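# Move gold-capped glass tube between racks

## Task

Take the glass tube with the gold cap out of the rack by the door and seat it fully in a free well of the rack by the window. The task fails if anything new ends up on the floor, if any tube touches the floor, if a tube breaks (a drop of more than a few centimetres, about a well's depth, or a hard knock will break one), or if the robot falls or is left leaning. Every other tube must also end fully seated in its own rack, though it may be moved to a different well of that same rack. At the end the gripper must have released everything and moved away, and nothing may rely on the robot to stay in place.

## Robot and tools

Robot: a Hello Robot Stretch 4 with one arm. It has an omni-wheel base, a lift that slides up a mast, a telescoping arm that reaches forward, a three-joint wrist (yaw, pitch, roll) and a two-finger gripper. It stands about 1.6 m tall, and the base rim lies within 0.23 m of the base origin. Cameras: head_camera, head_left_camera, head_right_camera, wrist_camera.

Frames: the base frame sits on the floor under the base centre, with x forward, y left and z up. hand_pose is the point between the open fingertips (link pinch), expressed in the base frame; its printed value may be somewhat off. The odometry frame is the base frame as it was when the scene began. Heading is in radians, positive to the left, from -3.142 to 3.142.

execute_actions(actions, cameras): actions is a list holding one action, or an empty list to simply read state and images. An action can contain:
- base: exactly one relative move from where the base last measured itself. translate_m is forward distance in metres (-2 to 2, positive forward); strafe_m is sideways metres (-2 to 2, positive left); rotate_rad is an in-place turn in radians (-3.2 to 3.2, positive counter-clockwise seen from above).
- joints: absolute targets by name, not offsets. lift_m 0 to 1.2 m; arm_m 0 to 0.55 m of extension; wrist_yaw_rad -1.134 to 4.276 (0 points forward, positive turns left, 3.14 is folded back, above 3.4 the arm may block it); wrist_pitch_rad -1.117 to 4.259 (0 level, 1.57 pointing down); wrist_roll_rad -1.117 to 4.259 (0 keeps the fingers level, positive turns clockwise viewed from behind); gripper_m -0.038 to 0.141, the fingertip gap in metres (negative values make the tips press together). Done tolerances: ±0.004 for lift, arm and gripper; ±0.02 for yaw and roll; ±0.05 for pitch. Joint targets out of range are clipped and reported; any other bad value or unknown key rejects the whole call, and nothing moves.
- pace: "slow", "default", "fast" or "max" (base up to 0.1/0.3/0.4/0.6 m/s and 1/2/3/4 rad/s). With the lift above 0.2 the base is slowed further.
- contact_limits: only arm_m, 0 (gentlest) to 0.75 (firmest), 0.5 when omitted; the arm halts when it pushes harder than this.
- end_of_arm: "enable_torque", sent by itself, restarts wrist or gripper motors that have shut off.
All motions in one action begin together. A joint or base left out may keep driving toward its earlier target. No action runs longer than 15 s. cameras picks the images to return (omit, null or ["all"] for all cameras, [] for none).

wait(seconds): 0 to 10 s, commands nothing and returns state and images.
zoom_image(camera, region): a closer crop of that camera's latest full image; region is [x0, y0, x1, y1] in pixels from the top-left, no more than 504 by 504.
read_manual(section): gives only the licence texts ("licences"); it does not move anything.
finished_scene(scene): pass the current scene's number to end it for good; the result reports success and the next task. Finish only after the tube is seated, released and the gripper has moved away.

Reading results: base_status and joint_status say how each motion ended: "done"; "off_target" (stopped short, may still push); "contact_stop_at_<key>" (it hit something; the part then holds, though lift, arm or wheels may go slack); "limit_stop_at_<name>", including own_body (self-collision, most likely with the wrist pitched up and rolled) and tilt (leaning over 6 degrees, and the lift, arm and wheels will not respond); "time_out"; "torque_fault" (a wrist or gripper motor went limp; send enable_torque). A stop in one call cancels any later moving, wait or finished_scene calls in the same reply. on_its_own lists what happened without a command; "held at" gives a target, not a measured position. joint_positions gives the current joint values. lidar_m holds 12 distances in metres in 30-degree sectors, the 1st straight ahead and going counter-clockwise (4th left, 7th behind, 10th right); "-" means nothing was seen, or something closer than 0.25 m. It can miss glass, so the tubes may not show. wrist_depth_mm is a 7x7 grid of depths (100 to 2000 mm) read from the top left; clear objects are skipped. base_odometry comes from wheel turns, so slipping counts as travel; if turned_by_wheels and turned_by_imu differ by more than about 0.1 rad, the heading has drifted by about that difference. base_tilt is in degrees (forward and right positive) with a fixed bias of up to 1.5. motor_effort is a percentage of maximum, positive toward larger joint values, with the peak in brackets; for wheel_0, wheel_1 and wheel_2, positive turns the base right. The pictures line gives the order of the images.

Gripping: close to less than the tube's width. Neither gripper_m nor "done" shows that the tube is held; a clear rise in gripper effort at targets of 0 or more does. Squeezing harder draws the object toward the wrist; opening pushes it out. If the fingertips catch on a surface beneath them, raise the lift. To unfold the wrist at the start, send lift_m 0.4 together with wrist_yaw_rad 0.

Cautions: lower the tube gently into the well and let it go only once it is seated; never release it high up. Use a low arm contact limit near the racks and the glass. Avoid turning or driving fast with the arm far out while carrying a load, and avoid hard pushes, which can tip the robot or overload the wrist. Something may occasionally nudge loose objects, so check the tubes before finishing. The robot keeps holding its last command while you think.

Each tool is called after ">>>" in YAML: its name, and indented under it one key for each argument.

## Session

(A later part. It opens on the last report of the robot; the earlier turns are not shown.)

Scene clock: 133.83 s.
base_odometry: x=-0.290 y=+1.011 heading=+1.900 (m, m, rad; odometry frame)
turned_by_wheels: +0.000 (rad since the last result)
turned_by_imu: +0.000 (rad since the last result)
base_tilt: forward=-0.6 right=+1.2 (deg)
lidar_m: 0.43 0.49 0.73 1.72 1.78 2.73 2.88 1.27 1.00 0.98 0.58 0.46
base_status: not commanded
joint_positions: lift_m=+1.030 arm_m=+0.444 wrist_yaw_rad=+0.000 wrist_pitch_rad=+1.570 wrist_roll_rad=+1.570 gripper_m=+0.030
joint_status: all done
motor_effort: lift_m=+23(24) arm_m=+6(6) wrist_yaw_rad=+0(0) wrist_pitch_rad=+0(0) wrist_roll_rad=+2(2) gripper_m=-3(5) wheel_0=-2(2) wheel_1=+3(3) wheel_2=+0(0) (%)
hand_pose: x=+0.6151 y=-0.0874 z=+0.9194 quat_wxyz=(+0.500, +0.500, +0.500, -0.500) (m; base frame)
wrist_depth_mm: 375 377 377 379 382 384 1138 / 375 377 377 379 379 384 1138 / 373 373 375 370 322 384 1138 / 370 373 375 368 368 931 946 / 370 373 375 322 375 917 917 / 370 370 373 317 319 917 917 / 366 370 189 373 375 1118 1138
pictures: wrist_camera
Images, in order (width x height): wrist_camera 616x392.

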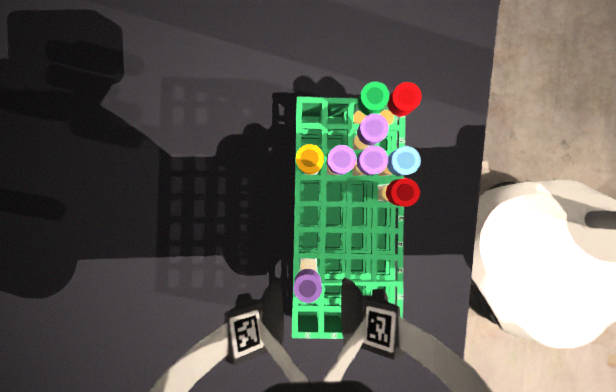

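>>> execute_actions:
  actions:
    - {"base":{"strafe_m":-0.084},"joints":{"wrist_roll_rad":3.14,"arm_m":0.447},"pace":"slow"}
  cameras: ["wrist_camera"]

>>> execute_actions:
  actions:
    - {"joints":{"lift_m":1.005},"pace":"slow"}
  cameras: ["wrist_camera"]

Scene clock: 141.33 s.
base_odometry: x=-0.210 y=+1.038 heading=+1.900 (m, m, rad; odometry frame)
turned_by_wheels: +0.000 (rad since the last result)
turned_by_imu: +0.000 (rad since the last result)
base_tilt: forward=-0.6 right=+1.2 (deg)
lidar_m: 0.43 0.48 0.74 1.81 1.86 2.76 2.90 1.15 0.92 0.91 0.54 0.44
base_status: done
joint_positions: lift_m=+1.030 arm_m=+0.446 wrist_yaw_rad=+0.000 wrist_pitch_rad=+1.570 wrist_roll_rad=+3.140 gripper_m=+0.030
joint_status: all done
motor_effort: lift_m=+23(23) arm_m=+6(7) wrist_yaw_rad=-1(2) wrist_pitch_rad=+0(0) wrist_roll_rad=+2(2) gripper_m=-6(5) wheel_0=+2(8) wheel_1=-4(10) wheel_2=+0(1) (%)
hand_pose: x=+0.6171 y=-0.0874 z=+0.9194 quat_wxyz=(+0.001, +0.707, +0.001, -0.707) (m; base frame)
wrist_depth_mm: 1138 1138 1160 931 931 1160 1182 / 382 382 382 976 1138 1160 1138 / 379 377 379 382 379 379 379 / 377 377 377 320 347 377 379 / 375 377 375 362 345 375 377 / 375 373 373 317 256 373 373 / 370 370 189 370 370 373 373
pictures: wrist_camera
Images, in order (width x height): wrist_camera 616x392.

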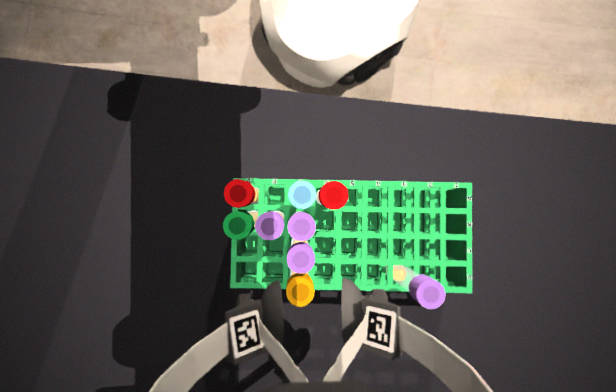

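Scene clock: 142.33 s.
base_odometry: x=-0.210 y=+1.038 heading=+1.900 (m, m, rad; odometry frame)
turned_by_wheels: +0.000 (rad since the last result)
turned_by_imu: +0.000 (rad since the last result)
base_tilt: forward=-0.7 right=+1.2 (deg)
lidar_m: 0.42 0.48 0.76 1.80 1.88 2.76 2.88 1.17 0.92 0.91 0.57 0.44
base_status: not commanded
joint_positions: lift_m=+1.005 arm_m=+0.446 wrist_yaw_rad=+0.000 wrist_pitch_rad=+1.570 wrist_roll_rad=+3.140 gripper_m=+0.030
joint_status: all done
motor_effort: lift_m=+14(22) arm_m=+6(6) wrist_yaw_rad=-1(0) wrist_pitch_rad=+0(0) wrist_roll_rad=+1(1) gripper_m=-3(5) wheel_0=+2(2) wheel_1=-4(4) wheel_2=+0(0) (%)
hand_pose: x=+0.6171 y=-0.0874 z=+0.8951 quat_wxyz=(+0.001, +0.707, +0.001, -0.707) (m; base frame)
wrist_depth_mm: 1118 1118 1118 917 917 1138 1138 / 355 357 357 917 1118 1118 1118 / 355 355 355 357 355 355 355 / 353 353 351 296 340 353 353 / 349 351 349 294 309 343 351 / 349 349 349 233 232 349 351 / 347 347 190 347 347 347 349
pictures: wrist_camera
Images, in order (width x height): wrist_camera 616x392.

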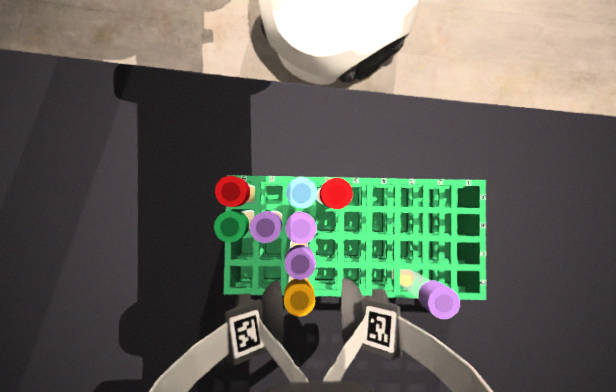

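>>> execute_actions:
  actions:
    - {"base":{"strafe_m":-0.008},"joints":{"arm_m":0.451},"pace":"slow"}
  cameras: ["wrist_camera"]

>>> execute_actions:
  actions:
    - {"joints":{"lift_m":0.98},"pace":"slow"}
  cameras: ["wrist_camera"]

Scene clock: 148.07 s.
base_odometry: x=-0.203 y=+1.040 heading=+1.900 (m, m, rad; odometry frame)
turned_by_wheels: +0.000 (rad since the last result)
turned_by_imu: +0.000 (rad since the last result)
base_tilt: forward=-0.7 right=+1.3 (deg)
lidar_m: 0.43 0.49 0.76 1.82 1.88 2.76 2.89 1.14 0.89 0.90 0.57 0.44
base_status: done
joint_positions: lift_m=+1.005 arm_m=+0.450 wrist_yaw_rad=+0.000 wrist_pitch_rad=+1.570 wrist_roll_rad=+3.140 gripper_m=+0.030
joint_status: all done
motor_effort: lift_m=+14(14) arm_m=+6(6) wrist_yaw_rad=+1(1) wrist_pitch_rad=-1(0) wrist_roll_rad=+0(1) gripper_m=-4(5) wheel_0=+3(6) wheel_1=-3(3) wheel_2=+0(1) (%)
hand_pose: x=+0.6211 y=-0.0874 z=+0.8951 quat_wxyz=(+0.001, +0.707, +0.001, -0.707) (m; base frame)
wrist_depth_mm: 1138 1138 1138 917 931 1118 1138 / 357 357 357 357 1098 1118 1118 / 355 355 355 355 355 357 355 / 353 353 351 296 324 353 355 / 351 351 351 296 310 343 353 / 349 349 349 233 247 351 349 / 347 345 190 347 345 347 347
pictures: wrist_camera
Images, in order (width x height): wrist_camera 616x392.

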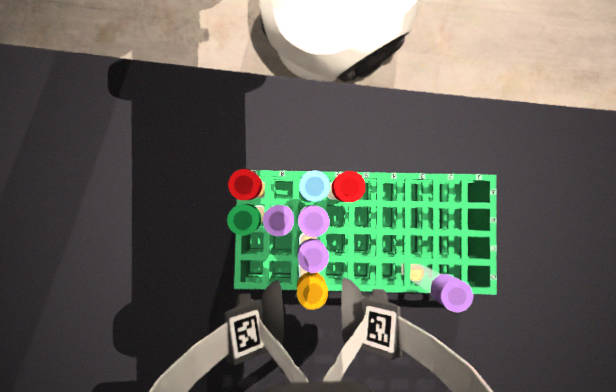

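Scene clock: 149.07 s.
base_odometry: x=-0.203 y=+1.040 heading=+1.900 (m, m, rad; odometry frame)
turned_by_wheels: +0.000 (rad since the last result)
turned_by_imu: +0.000 (rad since the last result)
base_tilt: forward=-0.7 right=+1.2 (deg)
lidar_m: 0.42 0.48 0.75 1.81 1.91 2.75 2.89 1.14 0.93 0.90 0.55 0.43
base_status: not commanded
joint_positions: lift_m=+0.980 arm_m=+0.450 wrist_yaw_rad=+0.000 wrist_pitch_rad=+1.570 wrist_roll_rad=+3.140 gripper_m=+0.030
joint_status: all done
motor_effort: lift_m=+14(16) arm_m=+6(6) wrist_yaw_rad=+0(1) wrist_pitch_rad=+1(0) wrist_roll_rad=+2(2) gripper_m=-3(4) wheel_0=+3(3) wheel_1=-2(2) wheel_2=+0(0) (%)
hand_pose: x=+0.6211 y=-0.0874 z=+0.8701 quat_wxyz=(+0.001, +0.707, +0.001, -0.707) (m; base frame)
wrist_depth_mm: 1098 1098 1078 878 904 1098 1098 / 330 332 332 332 332 1098 1098 / 330 330 330 330 330 332 330 / 327 329 329 268 298 272 329 / 325 325 325 271 298 286 327 / 325 324 325 211 268 325 325 / 322 322 190 322 322 324 324
pictures: wrist_camera
Images, in order (width x height): wrist_camera 616x392.

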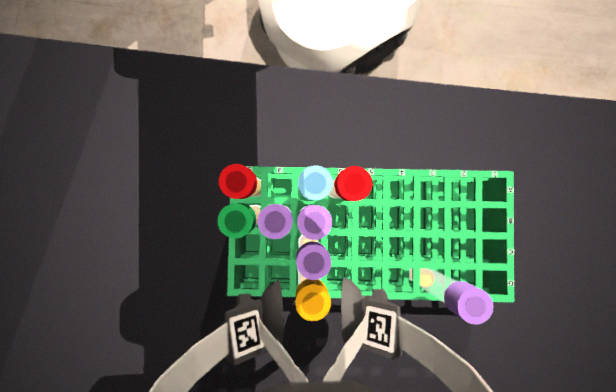

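>>> execute_actions:
  actions:
    - {"joints":{"gripper_m":-0.003},"pace":"slow"}
  cameras: ["wrist_camera"]

>>> execute_actions:
  actions:
    - {"joints":{"lift_m":1.12},"pace":"slow"}
  cameras: ["wrist_camera"]

Scene clock: 154.33 s.
base_odometry: x=-0.203 y=+1.040 heading=+1.900 (m, m, rad; odometry frame)
turned_by_wheels: +0.000 (rad since the last result)
turned_by_imu: +0.000 (rad since the last result)
base_tilt: forward=-0.7 right=+1.2 (deg)
lidar_m: 0.42 0.46 0.74 1.81 1.90 2.74 2.89 1.15 0.92 0.90 0.56 0.43
base_status: not commanded
joint_positions: lift_m=+0.980 arm_m=+0.450 wrist_yaw_rad=+0.000 wrist_pitch_rad=+1.570 wrist_roll_rad=+3.140 gripper_m=-0.003
joint_status: all done
motor_effort: lift_m=+14(14) arm_m=+6(6) wrist_yaw_rad=+0(0) wrist_pitch_rad=+2(1) wrist_roll_rad=+2(3) gripper_m=-11(12) wheel_0=+3(3) wheel_1=-2(3) wheel_2=+0(0) (%)
hand_pose: x=+0.6211 y=-0.0874 z=+0.8701 quat_wxyz=(+0.001, +0.707, +0.001, -0.707) (m; base frame)
wrist_depth_mm: 1098 1078 1098 891 917 1098 1118 / 332 332 334 332 332 1098 1098 / 330 330 330 330 330 330 330 / 329 329 327 271 298 272 330 / 327 325 325 271 297 287 327 / 324 325 325 203 270 325 325 / 322 322 178 324 322 322 324
pictures: wrist_camera
Images, in order (width x height): wrist_camera 616x392.

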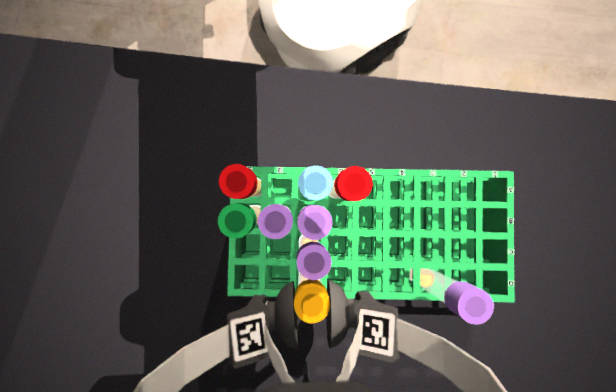

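Scene clock: 156.30 s.
base_odometry: x=-0.203 y=+1.040 heading=+1.900 (m, m, rad; odometry frame)
turned_by_wheels: +0.000 (rad since the last result)
turned_by_imu: +0.000 (rad since the last result)
base_tilt: forward=-0.8 right=+1.1 (deg)
lidar_m: 0.41 0.47 0.70 1.82 1.90 2.75 2.89 1.17 0.92 0.91 0.55 0.43
base_status: not commanded
joint_positions: lift_m=+1.120 arm_m=+0.450 wrist_yaw_rad=+0.000 wrist_pitch_rad=+1.570 wrist_roll_rad=+3.140 gripper_m=-0.003
joint_status: all done
motor_effort: lift_m=+23(24) arm_m=+6(6) wrist_yaw_rad=+0(0) wrist_pitch_rad=+0(0) wrist_roll_rad=+2(2) gripper_m=-13(13) wheel_0=+3(3) wheel_1=-2(3) wheel_2=+0(0) (%)
hand_pose: x=+0.6211 y=-0.0874 z=+1.0094 quat_wxyz=(+0.001, +0.707, +0.001, -0.707) (m; base frame)
wrist_depth_mm: 1229 1229 1229 1042 1025 1255 1229 / 473 1229 1229 1205 1229 1229 1229 / 473 469 469 473 466 469 1229 / 469 466 466 410 430 469 466 / 462 462 462 459 436 466 462 / 462 462 462 205 462 462 462 / 455 459 178 455 459 462 459
pictures: wrist_camera
Images, in order (width x height): wrist_camera 616x392.

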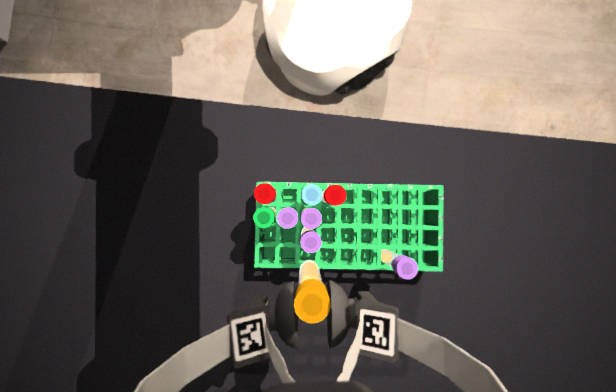

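>>> execute_actions:
  actions:
    - {"base":{"translate_m":-0.6},"joints":{"arm_m":0.05,"wrist_roll_rad":0}}
  cameras: []

>>> execute_actions:
  actions:
    - {"base":{"rotate_rad":3.05},"pace":"slow"}

Scene clock: 164.33 s.
base_odometry: x=-0.009 y=+0.472 heading=+1.900 (m, m, rad; odometry frame)
turned_by_wheels: +0.000 (rad since the last result)
turned_by_imu: -0.001 (rad since the last result)
base_tilt: forward=-0.8 right=+1.1 (deg)
lidar_m: 1.01 1.12 2.29 1.81 2.00 2.13 2.12 1.04 0.82 0.81 0.91 1.03
base_status: done
joint_positions: lift_m=+1.120 arm_m=+0.051 wrist_yaw_rad=+0.000 wrist_pitch_rad=+1.570 wrist_roll_rad=+0.000 gripper_m=-0.003
joint_status: all done
motor_effort: lift_m=+23(23) arm_m=-6(5) wrist_yaw_rad=+0(0) wrist_pitch_rad=-1(1) wrist_roll_rad=-3(6) gripper_m=-12(12) wheel_0=-3(7) wheel_1=-2(3) wheel_2=+0(10) (%)
hand_pose: x=+0.2221 y=-0.0874 z=+1.0094 quat_wxyz=(+0.707, +0.000, +0.707, +0.000) (m; base frame)
wrist_depth_mm: 1229 1205 1229 1229 1205 1205 1255 / 1229 1229 1229 1205 1229 1229 1205 / 1205 1205 1229 1205 1229 1229 1229 / 1205 1229 1205 1205 1205 1229 1205 / 1205 1205 1205 1008 1229 1229 1205 / 1205 1205 1008 205 1205 1229 1229 / 1205 1229 178 831 1229 1229 1205
pictures: none
No camera images: the call's "cameras" was empty. Leave "cameras" out to get every camera's image.

Scene clock: 168.67 s.
base_odometry: x=-0.009 y=+0.472 heading=-1.334 (m, m, rad; odometry frame)
turned_by_wheels: +3.049 (rad since the last result)
turned_by_imu: +3.034 (rad since the last result)
base_tilt: forward=-0.7 right=+1.3 (deg)
lidar_m: 2.08 1.10 0.84 0.80 0.87 1.08 1.02 1.10 2.30 1.81 1.93 2.15
base_status: done
joint_positions: lift_m=+1.120 arm_m=+0.051 wrist_yaw_rad=+0.000 wrist_pitch_rad=+1.570 wrist_roll_rad=+0.000 gripper_m=-0.003
joint_status: not commanded
motor_effort: lift_m=+23(23) arm_m=-6(6) wrist_yaw_rad=+1(1) wrist_pitch_rad=-1(1) wrist_roll_rad=+1(2) gripper_m=-13(13) wheel_0=-5(7) wheel_1=-4(6) wheel_2=-1(6) (%)
hand_pose: x=+0.2221 y=-0.0874 z=+1.0094 quat_wxyz=(+0.707, +0.000, +0.707, +0.000) (m; base frame)
wrist_depth_mm: 1229 1229 1205 1205 1229 1229 1229 / 1229 1229 1229 1205 1205 1205 1229 / 1229 1229 1205 1229 1229 1229 1229 / 1229 1205 1229 1229 1229 1229 1229 / 1229 1229 1229 1008 1205 1205 1229 / 1229 1205 1008 205 1205 1205 1229 / 1205 1205 178 842 1229 1205 1205
pictures: head_camera, head_left_camera, head_right_camera, wrist_camera
Images, in order (width x height): head_camera 420x560, head_left_camera 420x672, head_right_camera 420x672, wrist_camera 616x392.

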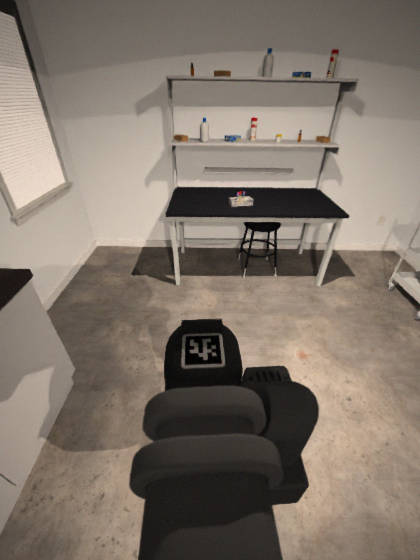

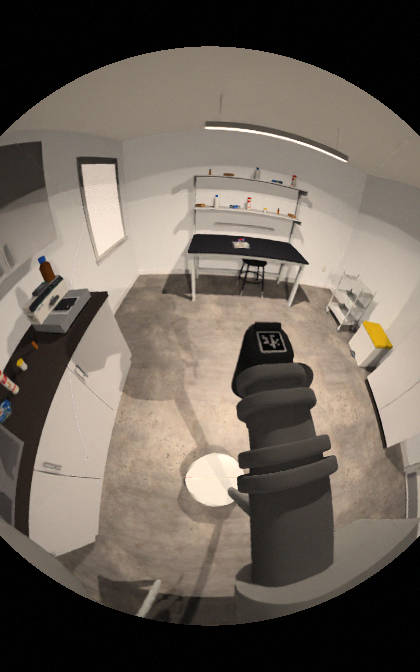

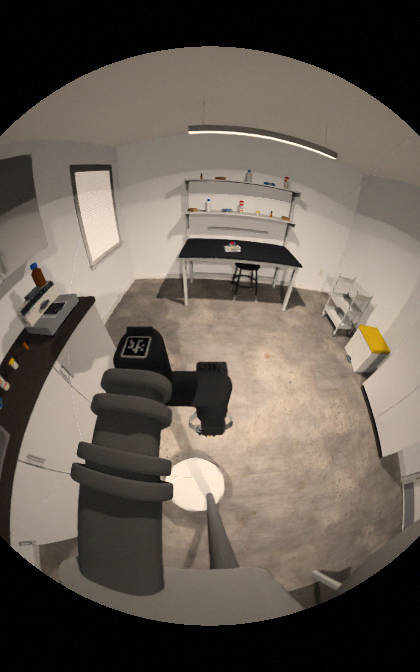

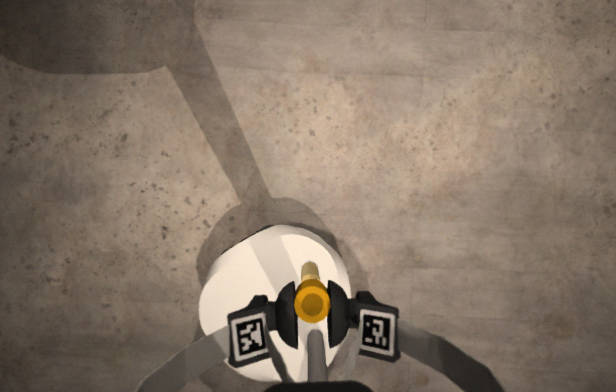

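>>> execute_actions:
  actions:
    - {"base":{"translate_m":1.6}}
  cameras: ["head_right_camera","head_camera"]

>>> zoom_image:
  camera: "head_right_camera"
  region: [110, 250, 350, 450]

Scene clock: 178.80 s.
base_odometry: x=+0.367 y=-1.083 heading=-1.334 (m, m, rad; odometry frame)
turned_by_wheels: +0.001 (rad since the last result)
turned_by_imu: +0.005 (rad since the last result)
base_tilt: forward=-0.7 right=+1.1 (deg)
lidar_m: 0.48 0.50 1.34 1.33 0.90 1.13 2.71 2.85 2.02 1.87 0.69 0.50
base_status: done
joint_positions: lift_m=+1.120 arm_m=+0.051 wrist_yaw_rad=+0.000 wrist_pitch_rad=+1.570 wrist_roll_rad=+0.000 gripper_m=-0.003
joint_status: not commanded
motor_effort: lift_m=+23(23) arm_m=-6(6) wrist_yaw_rad=+0(0) wrist_pitch_rad=-1(1) wrist_roll_rad=-1(1) gripper_m=-14(13) wheel_0=+4(7) wheel_1=+2(4) wheel_2=+1(10) (%)
hand_pose: x=+0.2221 y=-0.0874 z=+1.0094 quat_wxyz=(+0.707, +0.000, +0.707, +0.000) (m; base frame)
wrist_depth_mm: 1229 634 1229 1205 488 484 480 / 1229 1229 1229 1229 1229 1205 1229 / 1205 1229 1205 1229 1229 1229 1205 / 1205 1229 1205 1229 1205 1229 1205 / 1205 1229 1205 1008 1229 1229 1229 / 1205 1229 1008 204 1229 1205 1205 / 1205 1229 178 831 1205 1205 1205
pictures: head_camera, head_right_camera
Images, in order (width x height): head_camera 420x560, head_right_camera 420x672.

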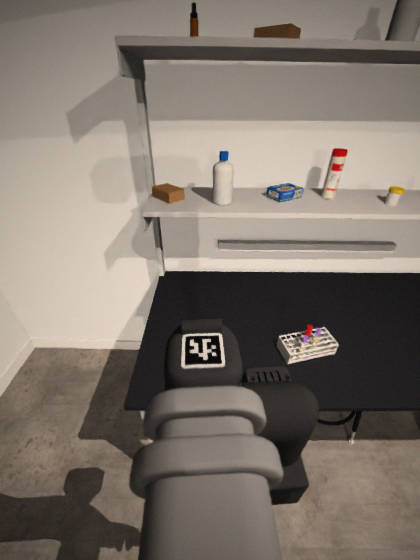

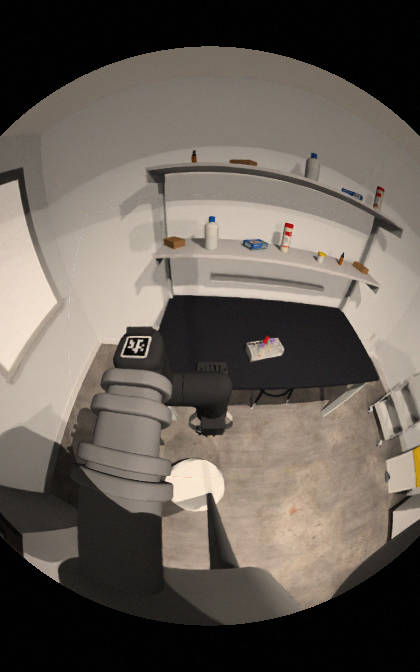

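Region (110, 250, 350, 450) of head_right_camera's 420x672 image, scaled by 2.100, with more detail than that image has.

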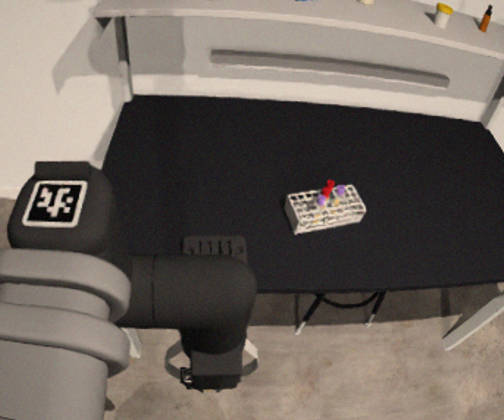

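>>> execute_actions:
  actions:
    - {"base":{"strafe_m":-0.17},"joints":{"arm_m":0.42}}
  cameras: ["wrist_camera"]

Scene clock: 185.93 s.
base_odometry: x=+0.201 y=-1.123 heading=-1.334 (m, m, rad; odometry frame)
turned_by_wheels: +0.000 (rad since the last result)
turned_by_imu: +0.000 (rad since the last result)
base_tilt: forward=-0.7 right=+1.2 (deg)
lidar_m: 0.47 0.51 1.50 1.49 1.05 1.36 3.36 2.34 1.83 1.71 0.67 0.50
base_status: done
joint_positions: lift_m=+1.120 arm_m=+0.419 wrist_yaw_rad=+0.000 wrist_pitch_rad=+1.570 wrist_roll_rad=+0.000 gripper_m=-0.003
joint_status: all done
motor_effort: lift_m=+23(23) arm_m=+6(8) wrist_yaw_rad=-1(1) wrist_pitch_rad=+2(1) wrist_roll_rad=-1(1) gripper_m=-13(12) wheel_0=+1(10) wheel_1=-2(8) wheel_2=+0(0) (%)
hand_pose: x=+0.5902 y=-0.0874 z=+1.0094 quat_wxyz=(+0.707, +0.000, +0.707, +0.000) (m; base frame)
wrist_depth_mm: 466 466 466 466 462 466 469 / 469 466 466 466 466 466 466 / 462 466 462 466 436 407 466 / 466 462 466 466 462 466 462 / 462 462 462 462 466 466 466 / 459 462 462 205 462 466 466 / 1205 1205 179 1008 1229 1205 1229
pictures: wrist_camera
Images, in order (width x height): wrist_camera 616x392.

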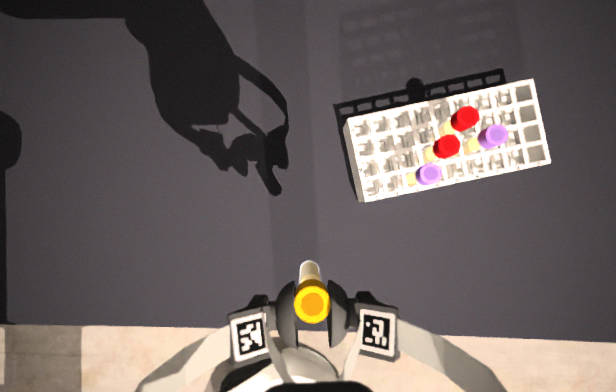

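>>> execute_actions:
  actions:
    - {"base":{"strafe_m":-0.047},"joints":{"arm_m":0.497}}
  cameras: []

>>> execute_actions:
  actions:
    - {"base":{"translate_m":0.05},"joints":{"lift_m":1.065},"pace":"slow"}
  cameras: ["wrist_camera"]

>>> zoom_image:
  camera: "wrist_camera"
  region: [220, 180, 460, 392]

Scene clock: 195.63 s.
base_odometry: x=+0.156 y=-1.134 heading=-1.334 (m, m, rad; odometry frame)
turned_by_wheels: +0.000 (rad since the last result)
turned_by_imu: +0.000 (rad since the last result)
base_tilt: forward=-0.7 right=+1.2 (deg)
lidar_m: 0.48 0.51 1.56 1.52 1.08 1.43 3.36 2.29 1.79 1.66 0.66 0.50
base_status: done
joint_positions: lift_m=+1.120 arm_m=+0.496 wrist_yaw_rad=+0.000 wrist_pitch_rad=+1.570 wrist_roll_rad=+0.000 gripper_m=-0.003
joint_status: all done
motor_effort: lift_m=+23(23) arm_m=+6(7) wrist_yaw_rad=+0(0) wrist_pitch_rad=+0(0) wrist_roll_rad=-1(2) gripper_m=-13(13) wheel_0=+1(11) wheel_1=-2(8) wheel_2=-1(1) (%)
hand_pose: x=+0.6671 y=-0.0874 z=+1.0094 quat_wxyz=(+0.707, +0.000, +0.707, +0.000) (m; base frame)
wrist_depth_mm: 466 462 469 466 466 466 469 / 466 466 466 466 466 466 469 / 466 466 462 466 466 466 466 / 466 462 462 466 415 436 466 / 462 466 466 466 433 466 466 / 466 462 462 204 462 462 462 / 462 466 178 466 462 462 462
pictures: none
No camera images: the call's "cameras" was empty. Leave "cameras" out to get every camera's image.

Scene clock: 197.33 s.
base_odometry: x=+0.168 y=-1.182 heading=-1.334 (m, m, rad; odometry frame)
turned_by_wheels: +0.000 (rad since the last result)
turned_by_imu: +0.001 (rad since the last result)
base_tilt: forward=-0.7 right=+1.3 (deg)
lidar_m: 0.42 0.46 1.54 1.52 1.10 1.45 3.41 2.27 1.80 1.66 0.60 0.43
base_status: done
joint_positions: lift_m=+1.065 arm_m=+0.496 wrist_yaw_rad=+0.000 wrist_pitch_rad=+1.570 wrist_roll_rad=+0.000 gripper_m=-0.003
joint_status: all done
motor_effort: lift_m=+15(20) arm_m=+6(6) wrist_yaw_rad=+0(1) wrist_pitch_rad=+0(0) wrist_roll_rad=+0(0) gripper_m=-11(13) wheel_0=+4(5) wheel_1=+4(6) wheel_2=-3(7) (%)
hand_pose: x=+0.6671 y=-0.0874 z=+0.9551 quat_wxyz=(+0.707, +0.000, +0.707, +0.000) (m; base frame)
wrist_depth_mm: 413 413 410 410 413 413 410 / 410 413 410 413 413 413 415 / 410 410 410 413 413 410 410 / 410 410 410 410 413 410 410 / 407 410 410 410 382 357 413 / 410 410 407 205 293 410 410 / 410 410 178 407 410 410 413
pictures: wrist_camera
Images, in order (width x height): wrist_camera 616x392.

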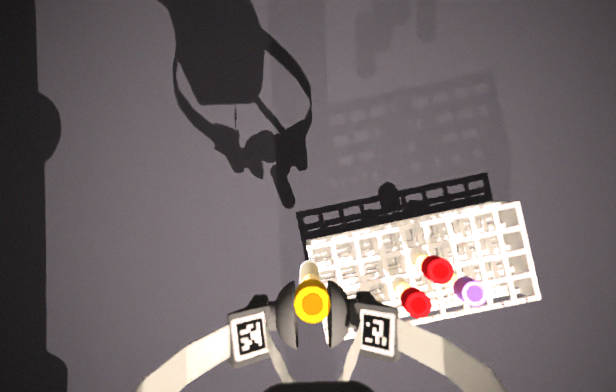

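Region (220, 180, 460, 392) of wrist_camera's 616x392 image, scaled by 2.100; it fills the top 445 rows of this view, and the rest is white.

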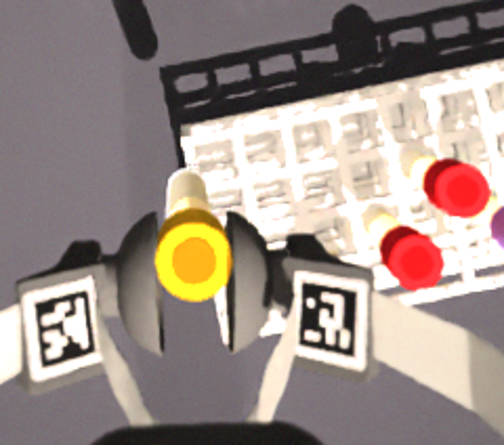

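>>> execute_actions:
  actions:
    - {"base":{"strafe_m":-0.010},"joints":{"arm_m":0.501},"pace":"slow"}
  cameras: []

>>> execute_actions:
  actions:
    - {"joints":{"lift_m":1.05},"pace":"slow"}
  cameras: ["wrist_camera"]

>>> zoom_image:
  camera: "wrist_camera"
  region: [220, 180, 460, 392]

Scene clock: 204.27 s.
base_odometry: x=+0.158 y=-1.184 heading=-1.334 (m, m, rad; odometry frame)
turned_by_wheels: +0.000 (rad since the last result)
turned_by_imu: +0.000 (rad since the last result)
base_tilt: forward=-0.7 right=+1.2 (deg)
lidar_m: 0.43 0.46 1.58 1.54 1.12 1.46 3.39 2.25 1.79 1.66 0.59 0.43
base_status: done
joint_positions: lift_m=+1.065 arm_m=+0.500 wrist_yaw_rad=+0.000 wrist_pitch_rad=+1.570 wrist_roll_rad=+0.000 gripper_m=-0.003
joint_status: all done
motor_effort: lift_m=+15(14) arm_m=+6(5) wrist_yaw_rad=-1(1) wrist_pitch_rad=+1(1) wrist_roll_rad=+0(1) gripper_m=-11(12) wheel_0=+4(6) wheel_1=-4(9) wheel_2=+0(2) (%)
hand_pose: x=+0.6711 y=-0.0874 z=+0.9551 quat_wxyz=(+0.707, +0.000, +0.707, +0.000) (m; base frame)
wrist_depth_mm: 410 413 413 410 413 413 413 / 410 413 410 413 413 410 413 / 410 410 410 413 413 413 413 / 410 410 410 410 413 410 410 / 410 410 413 410 379 377 410 / 407 410 410 205 291 382 410 / 410 410 178 410 410 410 410
pictures: none
No camera images: the call's "cameras" was empty. Leave "cameras" out to get every camera's image.

Scene clock: 205.10 s.
base_odometry: x=+0.158 y=-1.184 heading=-1.334 (m, m, rad; odometry frame)
turned_by_wheels: +0.000 (rad since the last result)
turned_by_imu: +0.000 (rad since the last result)
base_tilt: forward=-0.7 right=+1.3 (deg)
lidar_m: 0.42 0.45 1.57 1.54 1.12 1.47 3.40 2.28 1.80 1.65 0.60 0.44
base_status: not commanded
joint_positions: lift_m=+1.050 arm_m=+0.500 wrist_yaw_rad=+0.000 wrist_pitch_rad=+1.570 wrist_roll_rad=+0.000 gripper_m=-0.003
joint_status: all done
motor_effort: lift_m=+14(13) arm_m=+6(6) wrist_yaw_rad=-1(0) wrist_pitch_rad=+0(1) wrist_roll_rad=+0(0) gripper_m=-12(12) wheel_0=+3(3) wheel_1=-5(4) wheel_2=+0(0) (%)
hand_pose: x=+0.6711 y=-0.0874 z=+0.9401 quat_wxyz=(+0.707, +0.000, +0.707, +0.000) (m; base frame)
wrist_depth_mm: 397 394 397 399 397 399 399 / 394 397 397 397 397 397 397 / 394 397 397 397 397 397 397 / 394 397 394 397 397 399 397 / 394 394 397 397 366 349 397 / 394 394 397 205 277 342 394 / 394 394 178 394 277 394 394
pictures: wrist_camera
Images, in order (width x height): wrist_camera 616x392.

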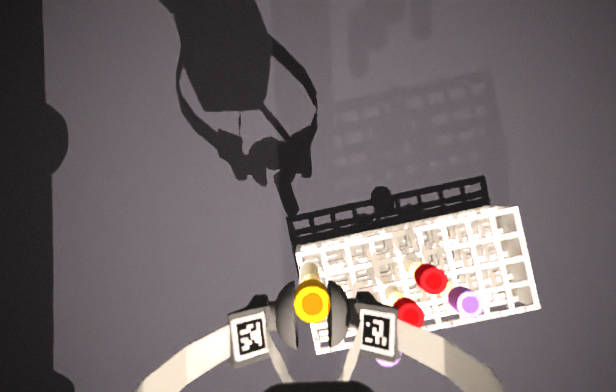

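Region (220, 180, 460, 392) of wrist_camera's 616x392 image, scaled by 2.100; it fills the top 445 rows of this view, and the rest is white.

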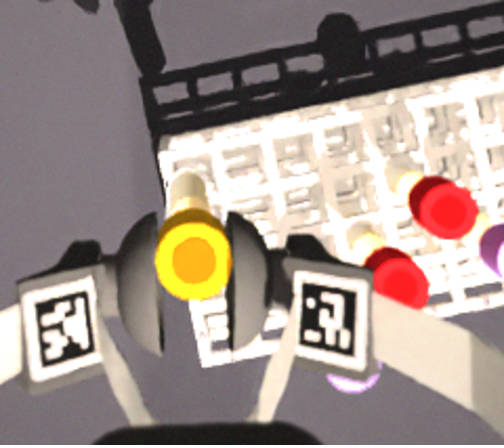

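>>> execute_actions:
  actions:
    - {"joints":{"lift_m":1.025},"pace":"slow"}
  cameras: ["wrist_camera"]

>>> zoom_image:
  camera: "wrist_camera"
  region: [220, 180, 460, 392]

Scene clock: 209.37 s.
base_odometry: x=+0.158 y=-1.184 heading=-1.334 (m, m, rad; odometry frame)
turned_by_wheels: +0.000 (rad since the last result)
turned_by_imu: +0.000 (rad since the last result)
base_tilt: forward=-0.7 right=+1.3 (deg)
lidar_m: 0.42 0.46 1.56 1.53 1.11 1.44 3.40 2.26 1.79 1.65 0.58 0.44
base_status: not commanded
joint_positions: lift_m=+1.025 arm_m=+0.500 wrist_yaw_rad=+0.000 wrist_pitch_rad=+1.570 wrist_roll_rad=+0.000 gripper_m=-0.003
joint_status: all done
motor_effort: lift_m=+14(15) arm_m=+6(6) wrist_yaw_rad=+0(0) wrist_pitch_rad=+0(1) wrist_roll_rad=+1(3) gripper_m=-11(12) wheel_0=+3(3) wheel_1=-4(4) wheel_2=+0(0) (%)
hand_pose: x=+0.6711 y=-0.0874 z=+0.9151 quat_wxyz=(+0.707, +0.000, +0.707, +0.000) (m; base frame)
wrist_depth_mm: 373 370 370 373 373 370 373 / 370 370 370 373 370 373 373 / 370 370 370 373 373 370 370 / 368 370 373 370 373 370 370 / 370 370 370 370 340 317 370 / 370 370 370 205 253 314 370 / 368 370 177 325 251 373 370
pictures: wrist_camera
Images, in order (width x height): wrist_camera 616x392.

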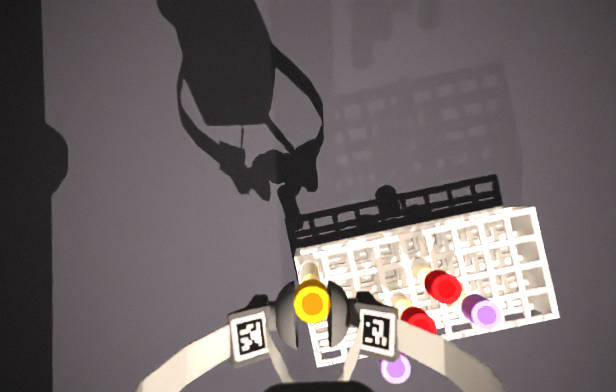

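Region (220, 180, 460, 392) of wrist_camera's 616x392 image, scaled by 2.100; it fills the top 445 rows of this view, and the rest is white.

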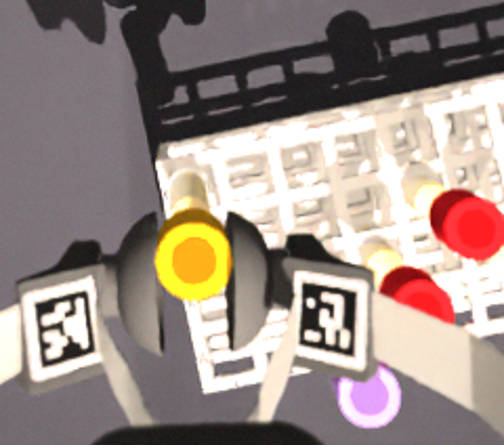

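>>> execute_actions:
  actions:
    - {"joints":{"lift_m":0.988},"pace":"slow"}
  cameras: ["wrist_camera"]

>>> execute_actions:
  actions:
    - {"joints":{"gripper_m":0.028},"pace":"slow"}
  cameras: ["wrist_camera"]

>>> execute_actions:
  actions:
    - {"joints":{"lift_m":1.08}}
  cameras: ["wrist_camera"]

>>> execute_actions:
  actions:
    - {"base":{"translate_m":-0.2},"joints":{"arm_m":0.2,"wrist_pitch_rad":0.9}}
  cameras: ["wrist_camera"]

Scene clock: 217.60 s.
base_odometry: x=+0.158 y=-1.184 heading=-1.334 (m, m, rad; odometry frame)
turned_by_wheels: +0.000 (rad since the last result)
turned_by_imu: +0.000 (rad since the last result)
base_tilt: forward=-0.7 right=+1.2 (deg)
lidar_m: 0.42 0.47 1.56 1.54 1.13 1.46 3.41 2.29 1.80 1.64 0.60 0.45
base_status: not commanded
joint_positions: lift_m=+0.988 arm_m=+0.500 wrist_yaw_rad=+0.000 wrist_pitch_rad=+1.570 wrist_roll_rad=+0.000 gripper_m=-0.003
joint_status: all done
motor_effort: lift_m=+14(15) arm_m=+6(6) wrist_yaw_rad=+0(1) wrist_pitch_rad=+1(1) wrist_roll_rad=+2(1) gripper_m=-13(13) wheel_0=+3(3) wheel_1=-4(5) wheel_2=+0(0) (%)
hand_pose: x=+0.6710 y=-0.0874 z=+0.8781 quat_wxyz=(+0.707, +0.000, +0.707, +0.000) (m; base frame)
wrist_depth_mm: 334 336 332 334 336 336 336 / 334 334 334 334 334 336 336 / 332 334 334 334 334 334 336 / 332 334 334 334 334 332 334 / 334 334 332 334 304 304 303 / 332 332 334 202 264 277 294 / 332 332 179 277 215 225 334
pictures: wrist_camera
Images, in order (width x height): wrist_camera 616x392.

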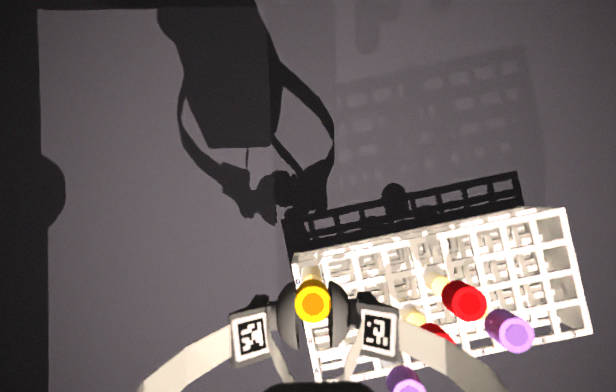

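Scene clock: 219.07 s.
base_odometry: x=+0.158 y=-1.184 heading=-1.334 (m, m, rad; odometry frame)
turned_by_wheels: +0.000 (rad since the last result)
turned_by_imu: +0.000 (rad since the last result)
base_tilt: forward=-0.6 right=+1.3 (deg)
lidar_m: 0.42 0.47 1.56 1.53 1.11 1.47 3.40 2.28 1.78 1.66 0.60 0.44
base_status: not commanded
joint_positions: lift_m=+0.988 arm_m=+0.500 wrist_yaw_rad=+0.000 wrist_pitch_rad=+1.570 wrist_roll_rad=+0.000 gripper_m=+0.028
joint_status: all done
motor_effort: lift_m=+14(14) arm_m=+6(6) wrist_yaw_rad=-1(0) wrist_pitch_rad=-1(1) wrist_roll_rad=-1(1) gripper_m=-5(12) wheel_0=+3(3) wheel_1=-5(5) wheel_2=+0(0) (%)
hand_pose: x=+0.6710 y=-0.0874 z=+0.8781 quat_wxyz=(+0.707, +0.000, +0.707, +0.000) (m; base frame)
wrist_depth_mm: 334 334 336 334 336 336 336 / 332 334 334 334 336 336 336 / 332 334 334 334 336 336 334 / 332 334 334 334 334 336 334 / 332 334 332 332 304 303 301 / 332 334 334 216 221 277 293 / 332 332 332 277 216 304 334
pictures: wrist_camera
Images, in order (width x height): wrist_camera 616x392.

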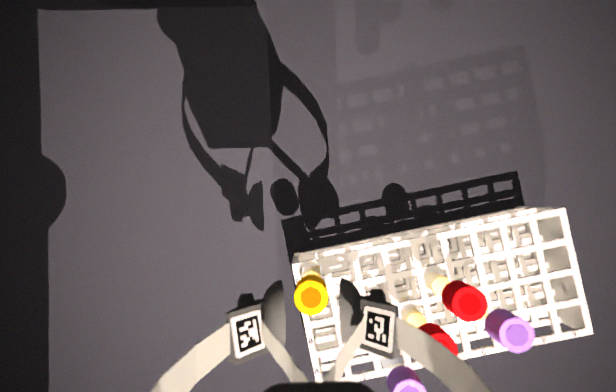

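Scene clock: 220.47 s.
base_odometry: x=+0.158 y=-1.184 heading=-1.334 (m, m, rad; odometry frame)
turned_by_wheels: +0.000 (rad since the last result)
turned_by_imu: +0.000 (rad since the last result)
base_tilt: forward=-0.7 right=+1.2 (deg)
lidar_m: 0.42 0.46 1.57 1.53 1.13 1.46 3.40 2.27 1.79 1.65 0.60 0.45
base_status: not commanded
joint_positions: lift_m=+1.080 arm_m=+0.500 wrist_yaw_rad=+0.000 wrist_pitch_rad=+1.570 wrist_roll_rad=+0.000 gripper_m=+0.028
joint_status: all done
motor_effort: lift_m=+23(23) arm_m=+6(6) wrist_yaw_rad=+0(0) wrist_pitch_rad=+0(1) wrist_roll_rad=+1(1) gripper_m=-4(4) wheel_0=+3(3) wheel_1=-4(4) wheel_2=+0(0) (%)
hand_pose: x=+0.6710 y=-0.0874 z=+0.9694 quat_wxyz=(+0.707, +0.000, +0.707, +0.000) (m; base frame)
wrist_depth_mm: 424 424 427 427 424 427 427 / 424 424 424 430 424 427 424 / 424 421 427 424 424 427 427 / 424 424 424 424 427 427 427 / 421 424 424 424 394 394 427 / 421 424 424 368 306 427 424 / 424 424 424 424 421 424 424
pictures: wrist_camera
Images, in order (width x height): wrist_camera 616x392.

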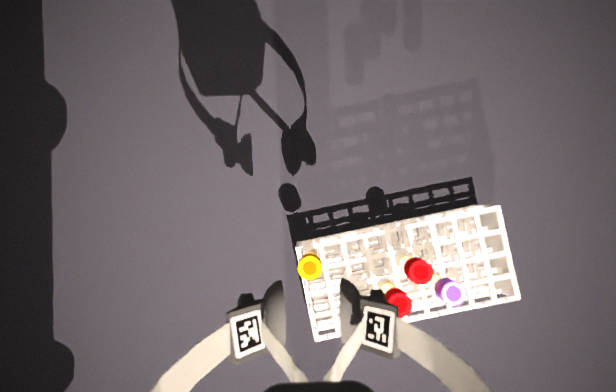

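Scene clock: 222.53 s.
base_odometry: x=+0.111 y=-0.990 heading=-1.334 (m, m, rad; odometry frame)
turned_by_wheels: +0.000 (rad since the last result)
turned_by_imu: -0.001 (rad since the last result)
base_tilt: forward=-0.6 right=+1.2 (deg)
lidar_m: 0.63 0.67 1.57 1.25 1.04 1.48 3.19 2.25 1.77 1.68 0.87 0.66
base_status: done
joint_positions: lift_m=+1.080 arm_m=+0.201 wrist_yaw_rad=+0.000 wrist_pitch_rad=+0.902 wrist_roll_rad=+0.000 gripper_m=+0.028
joint_status: all done
motor_effort: lift_m=+23(23) arm_m=-6(8) wrist_yaw_rad=+0(1) wrist_pitch_rad=-5(7) wrist_roll_rad=+2(0) gripper_m=-4(6) wheel_0=-3(9) wheel_1=-2(7) wheel_2=+0(10) (%)
hand_pose: x=+0.5509 y=-0.0874 z=+1.0316 quat_wxyz=(+0.900, +0.000, +0.436, +0.000) (m; base frame)
wrist_depth_mm: 1078 931 931 931 917 904 891 / 1160 798 798 788 778 768 778 / 699 691 691 691 621 676 668 / 621 609 615 597 580 597 597 / 559 554 544 549 544 544 539 / 517 512 496 496 484 492 488 / 1138 1160 1118 1160 1138 1138 1160
pictures: wrist_camera
Images, in order (width x height): wrist_camera 616x392.

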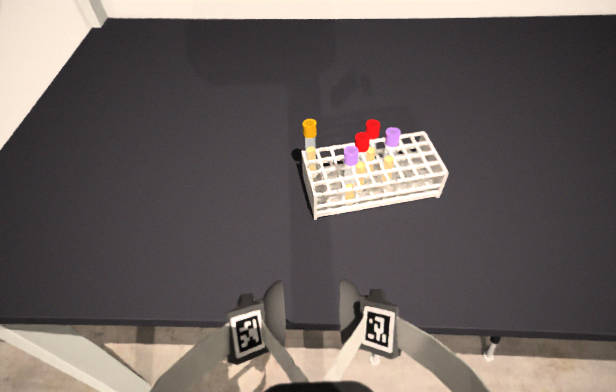

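>>> finished_scene:
  scene: 1

The scene is finished: the task was done.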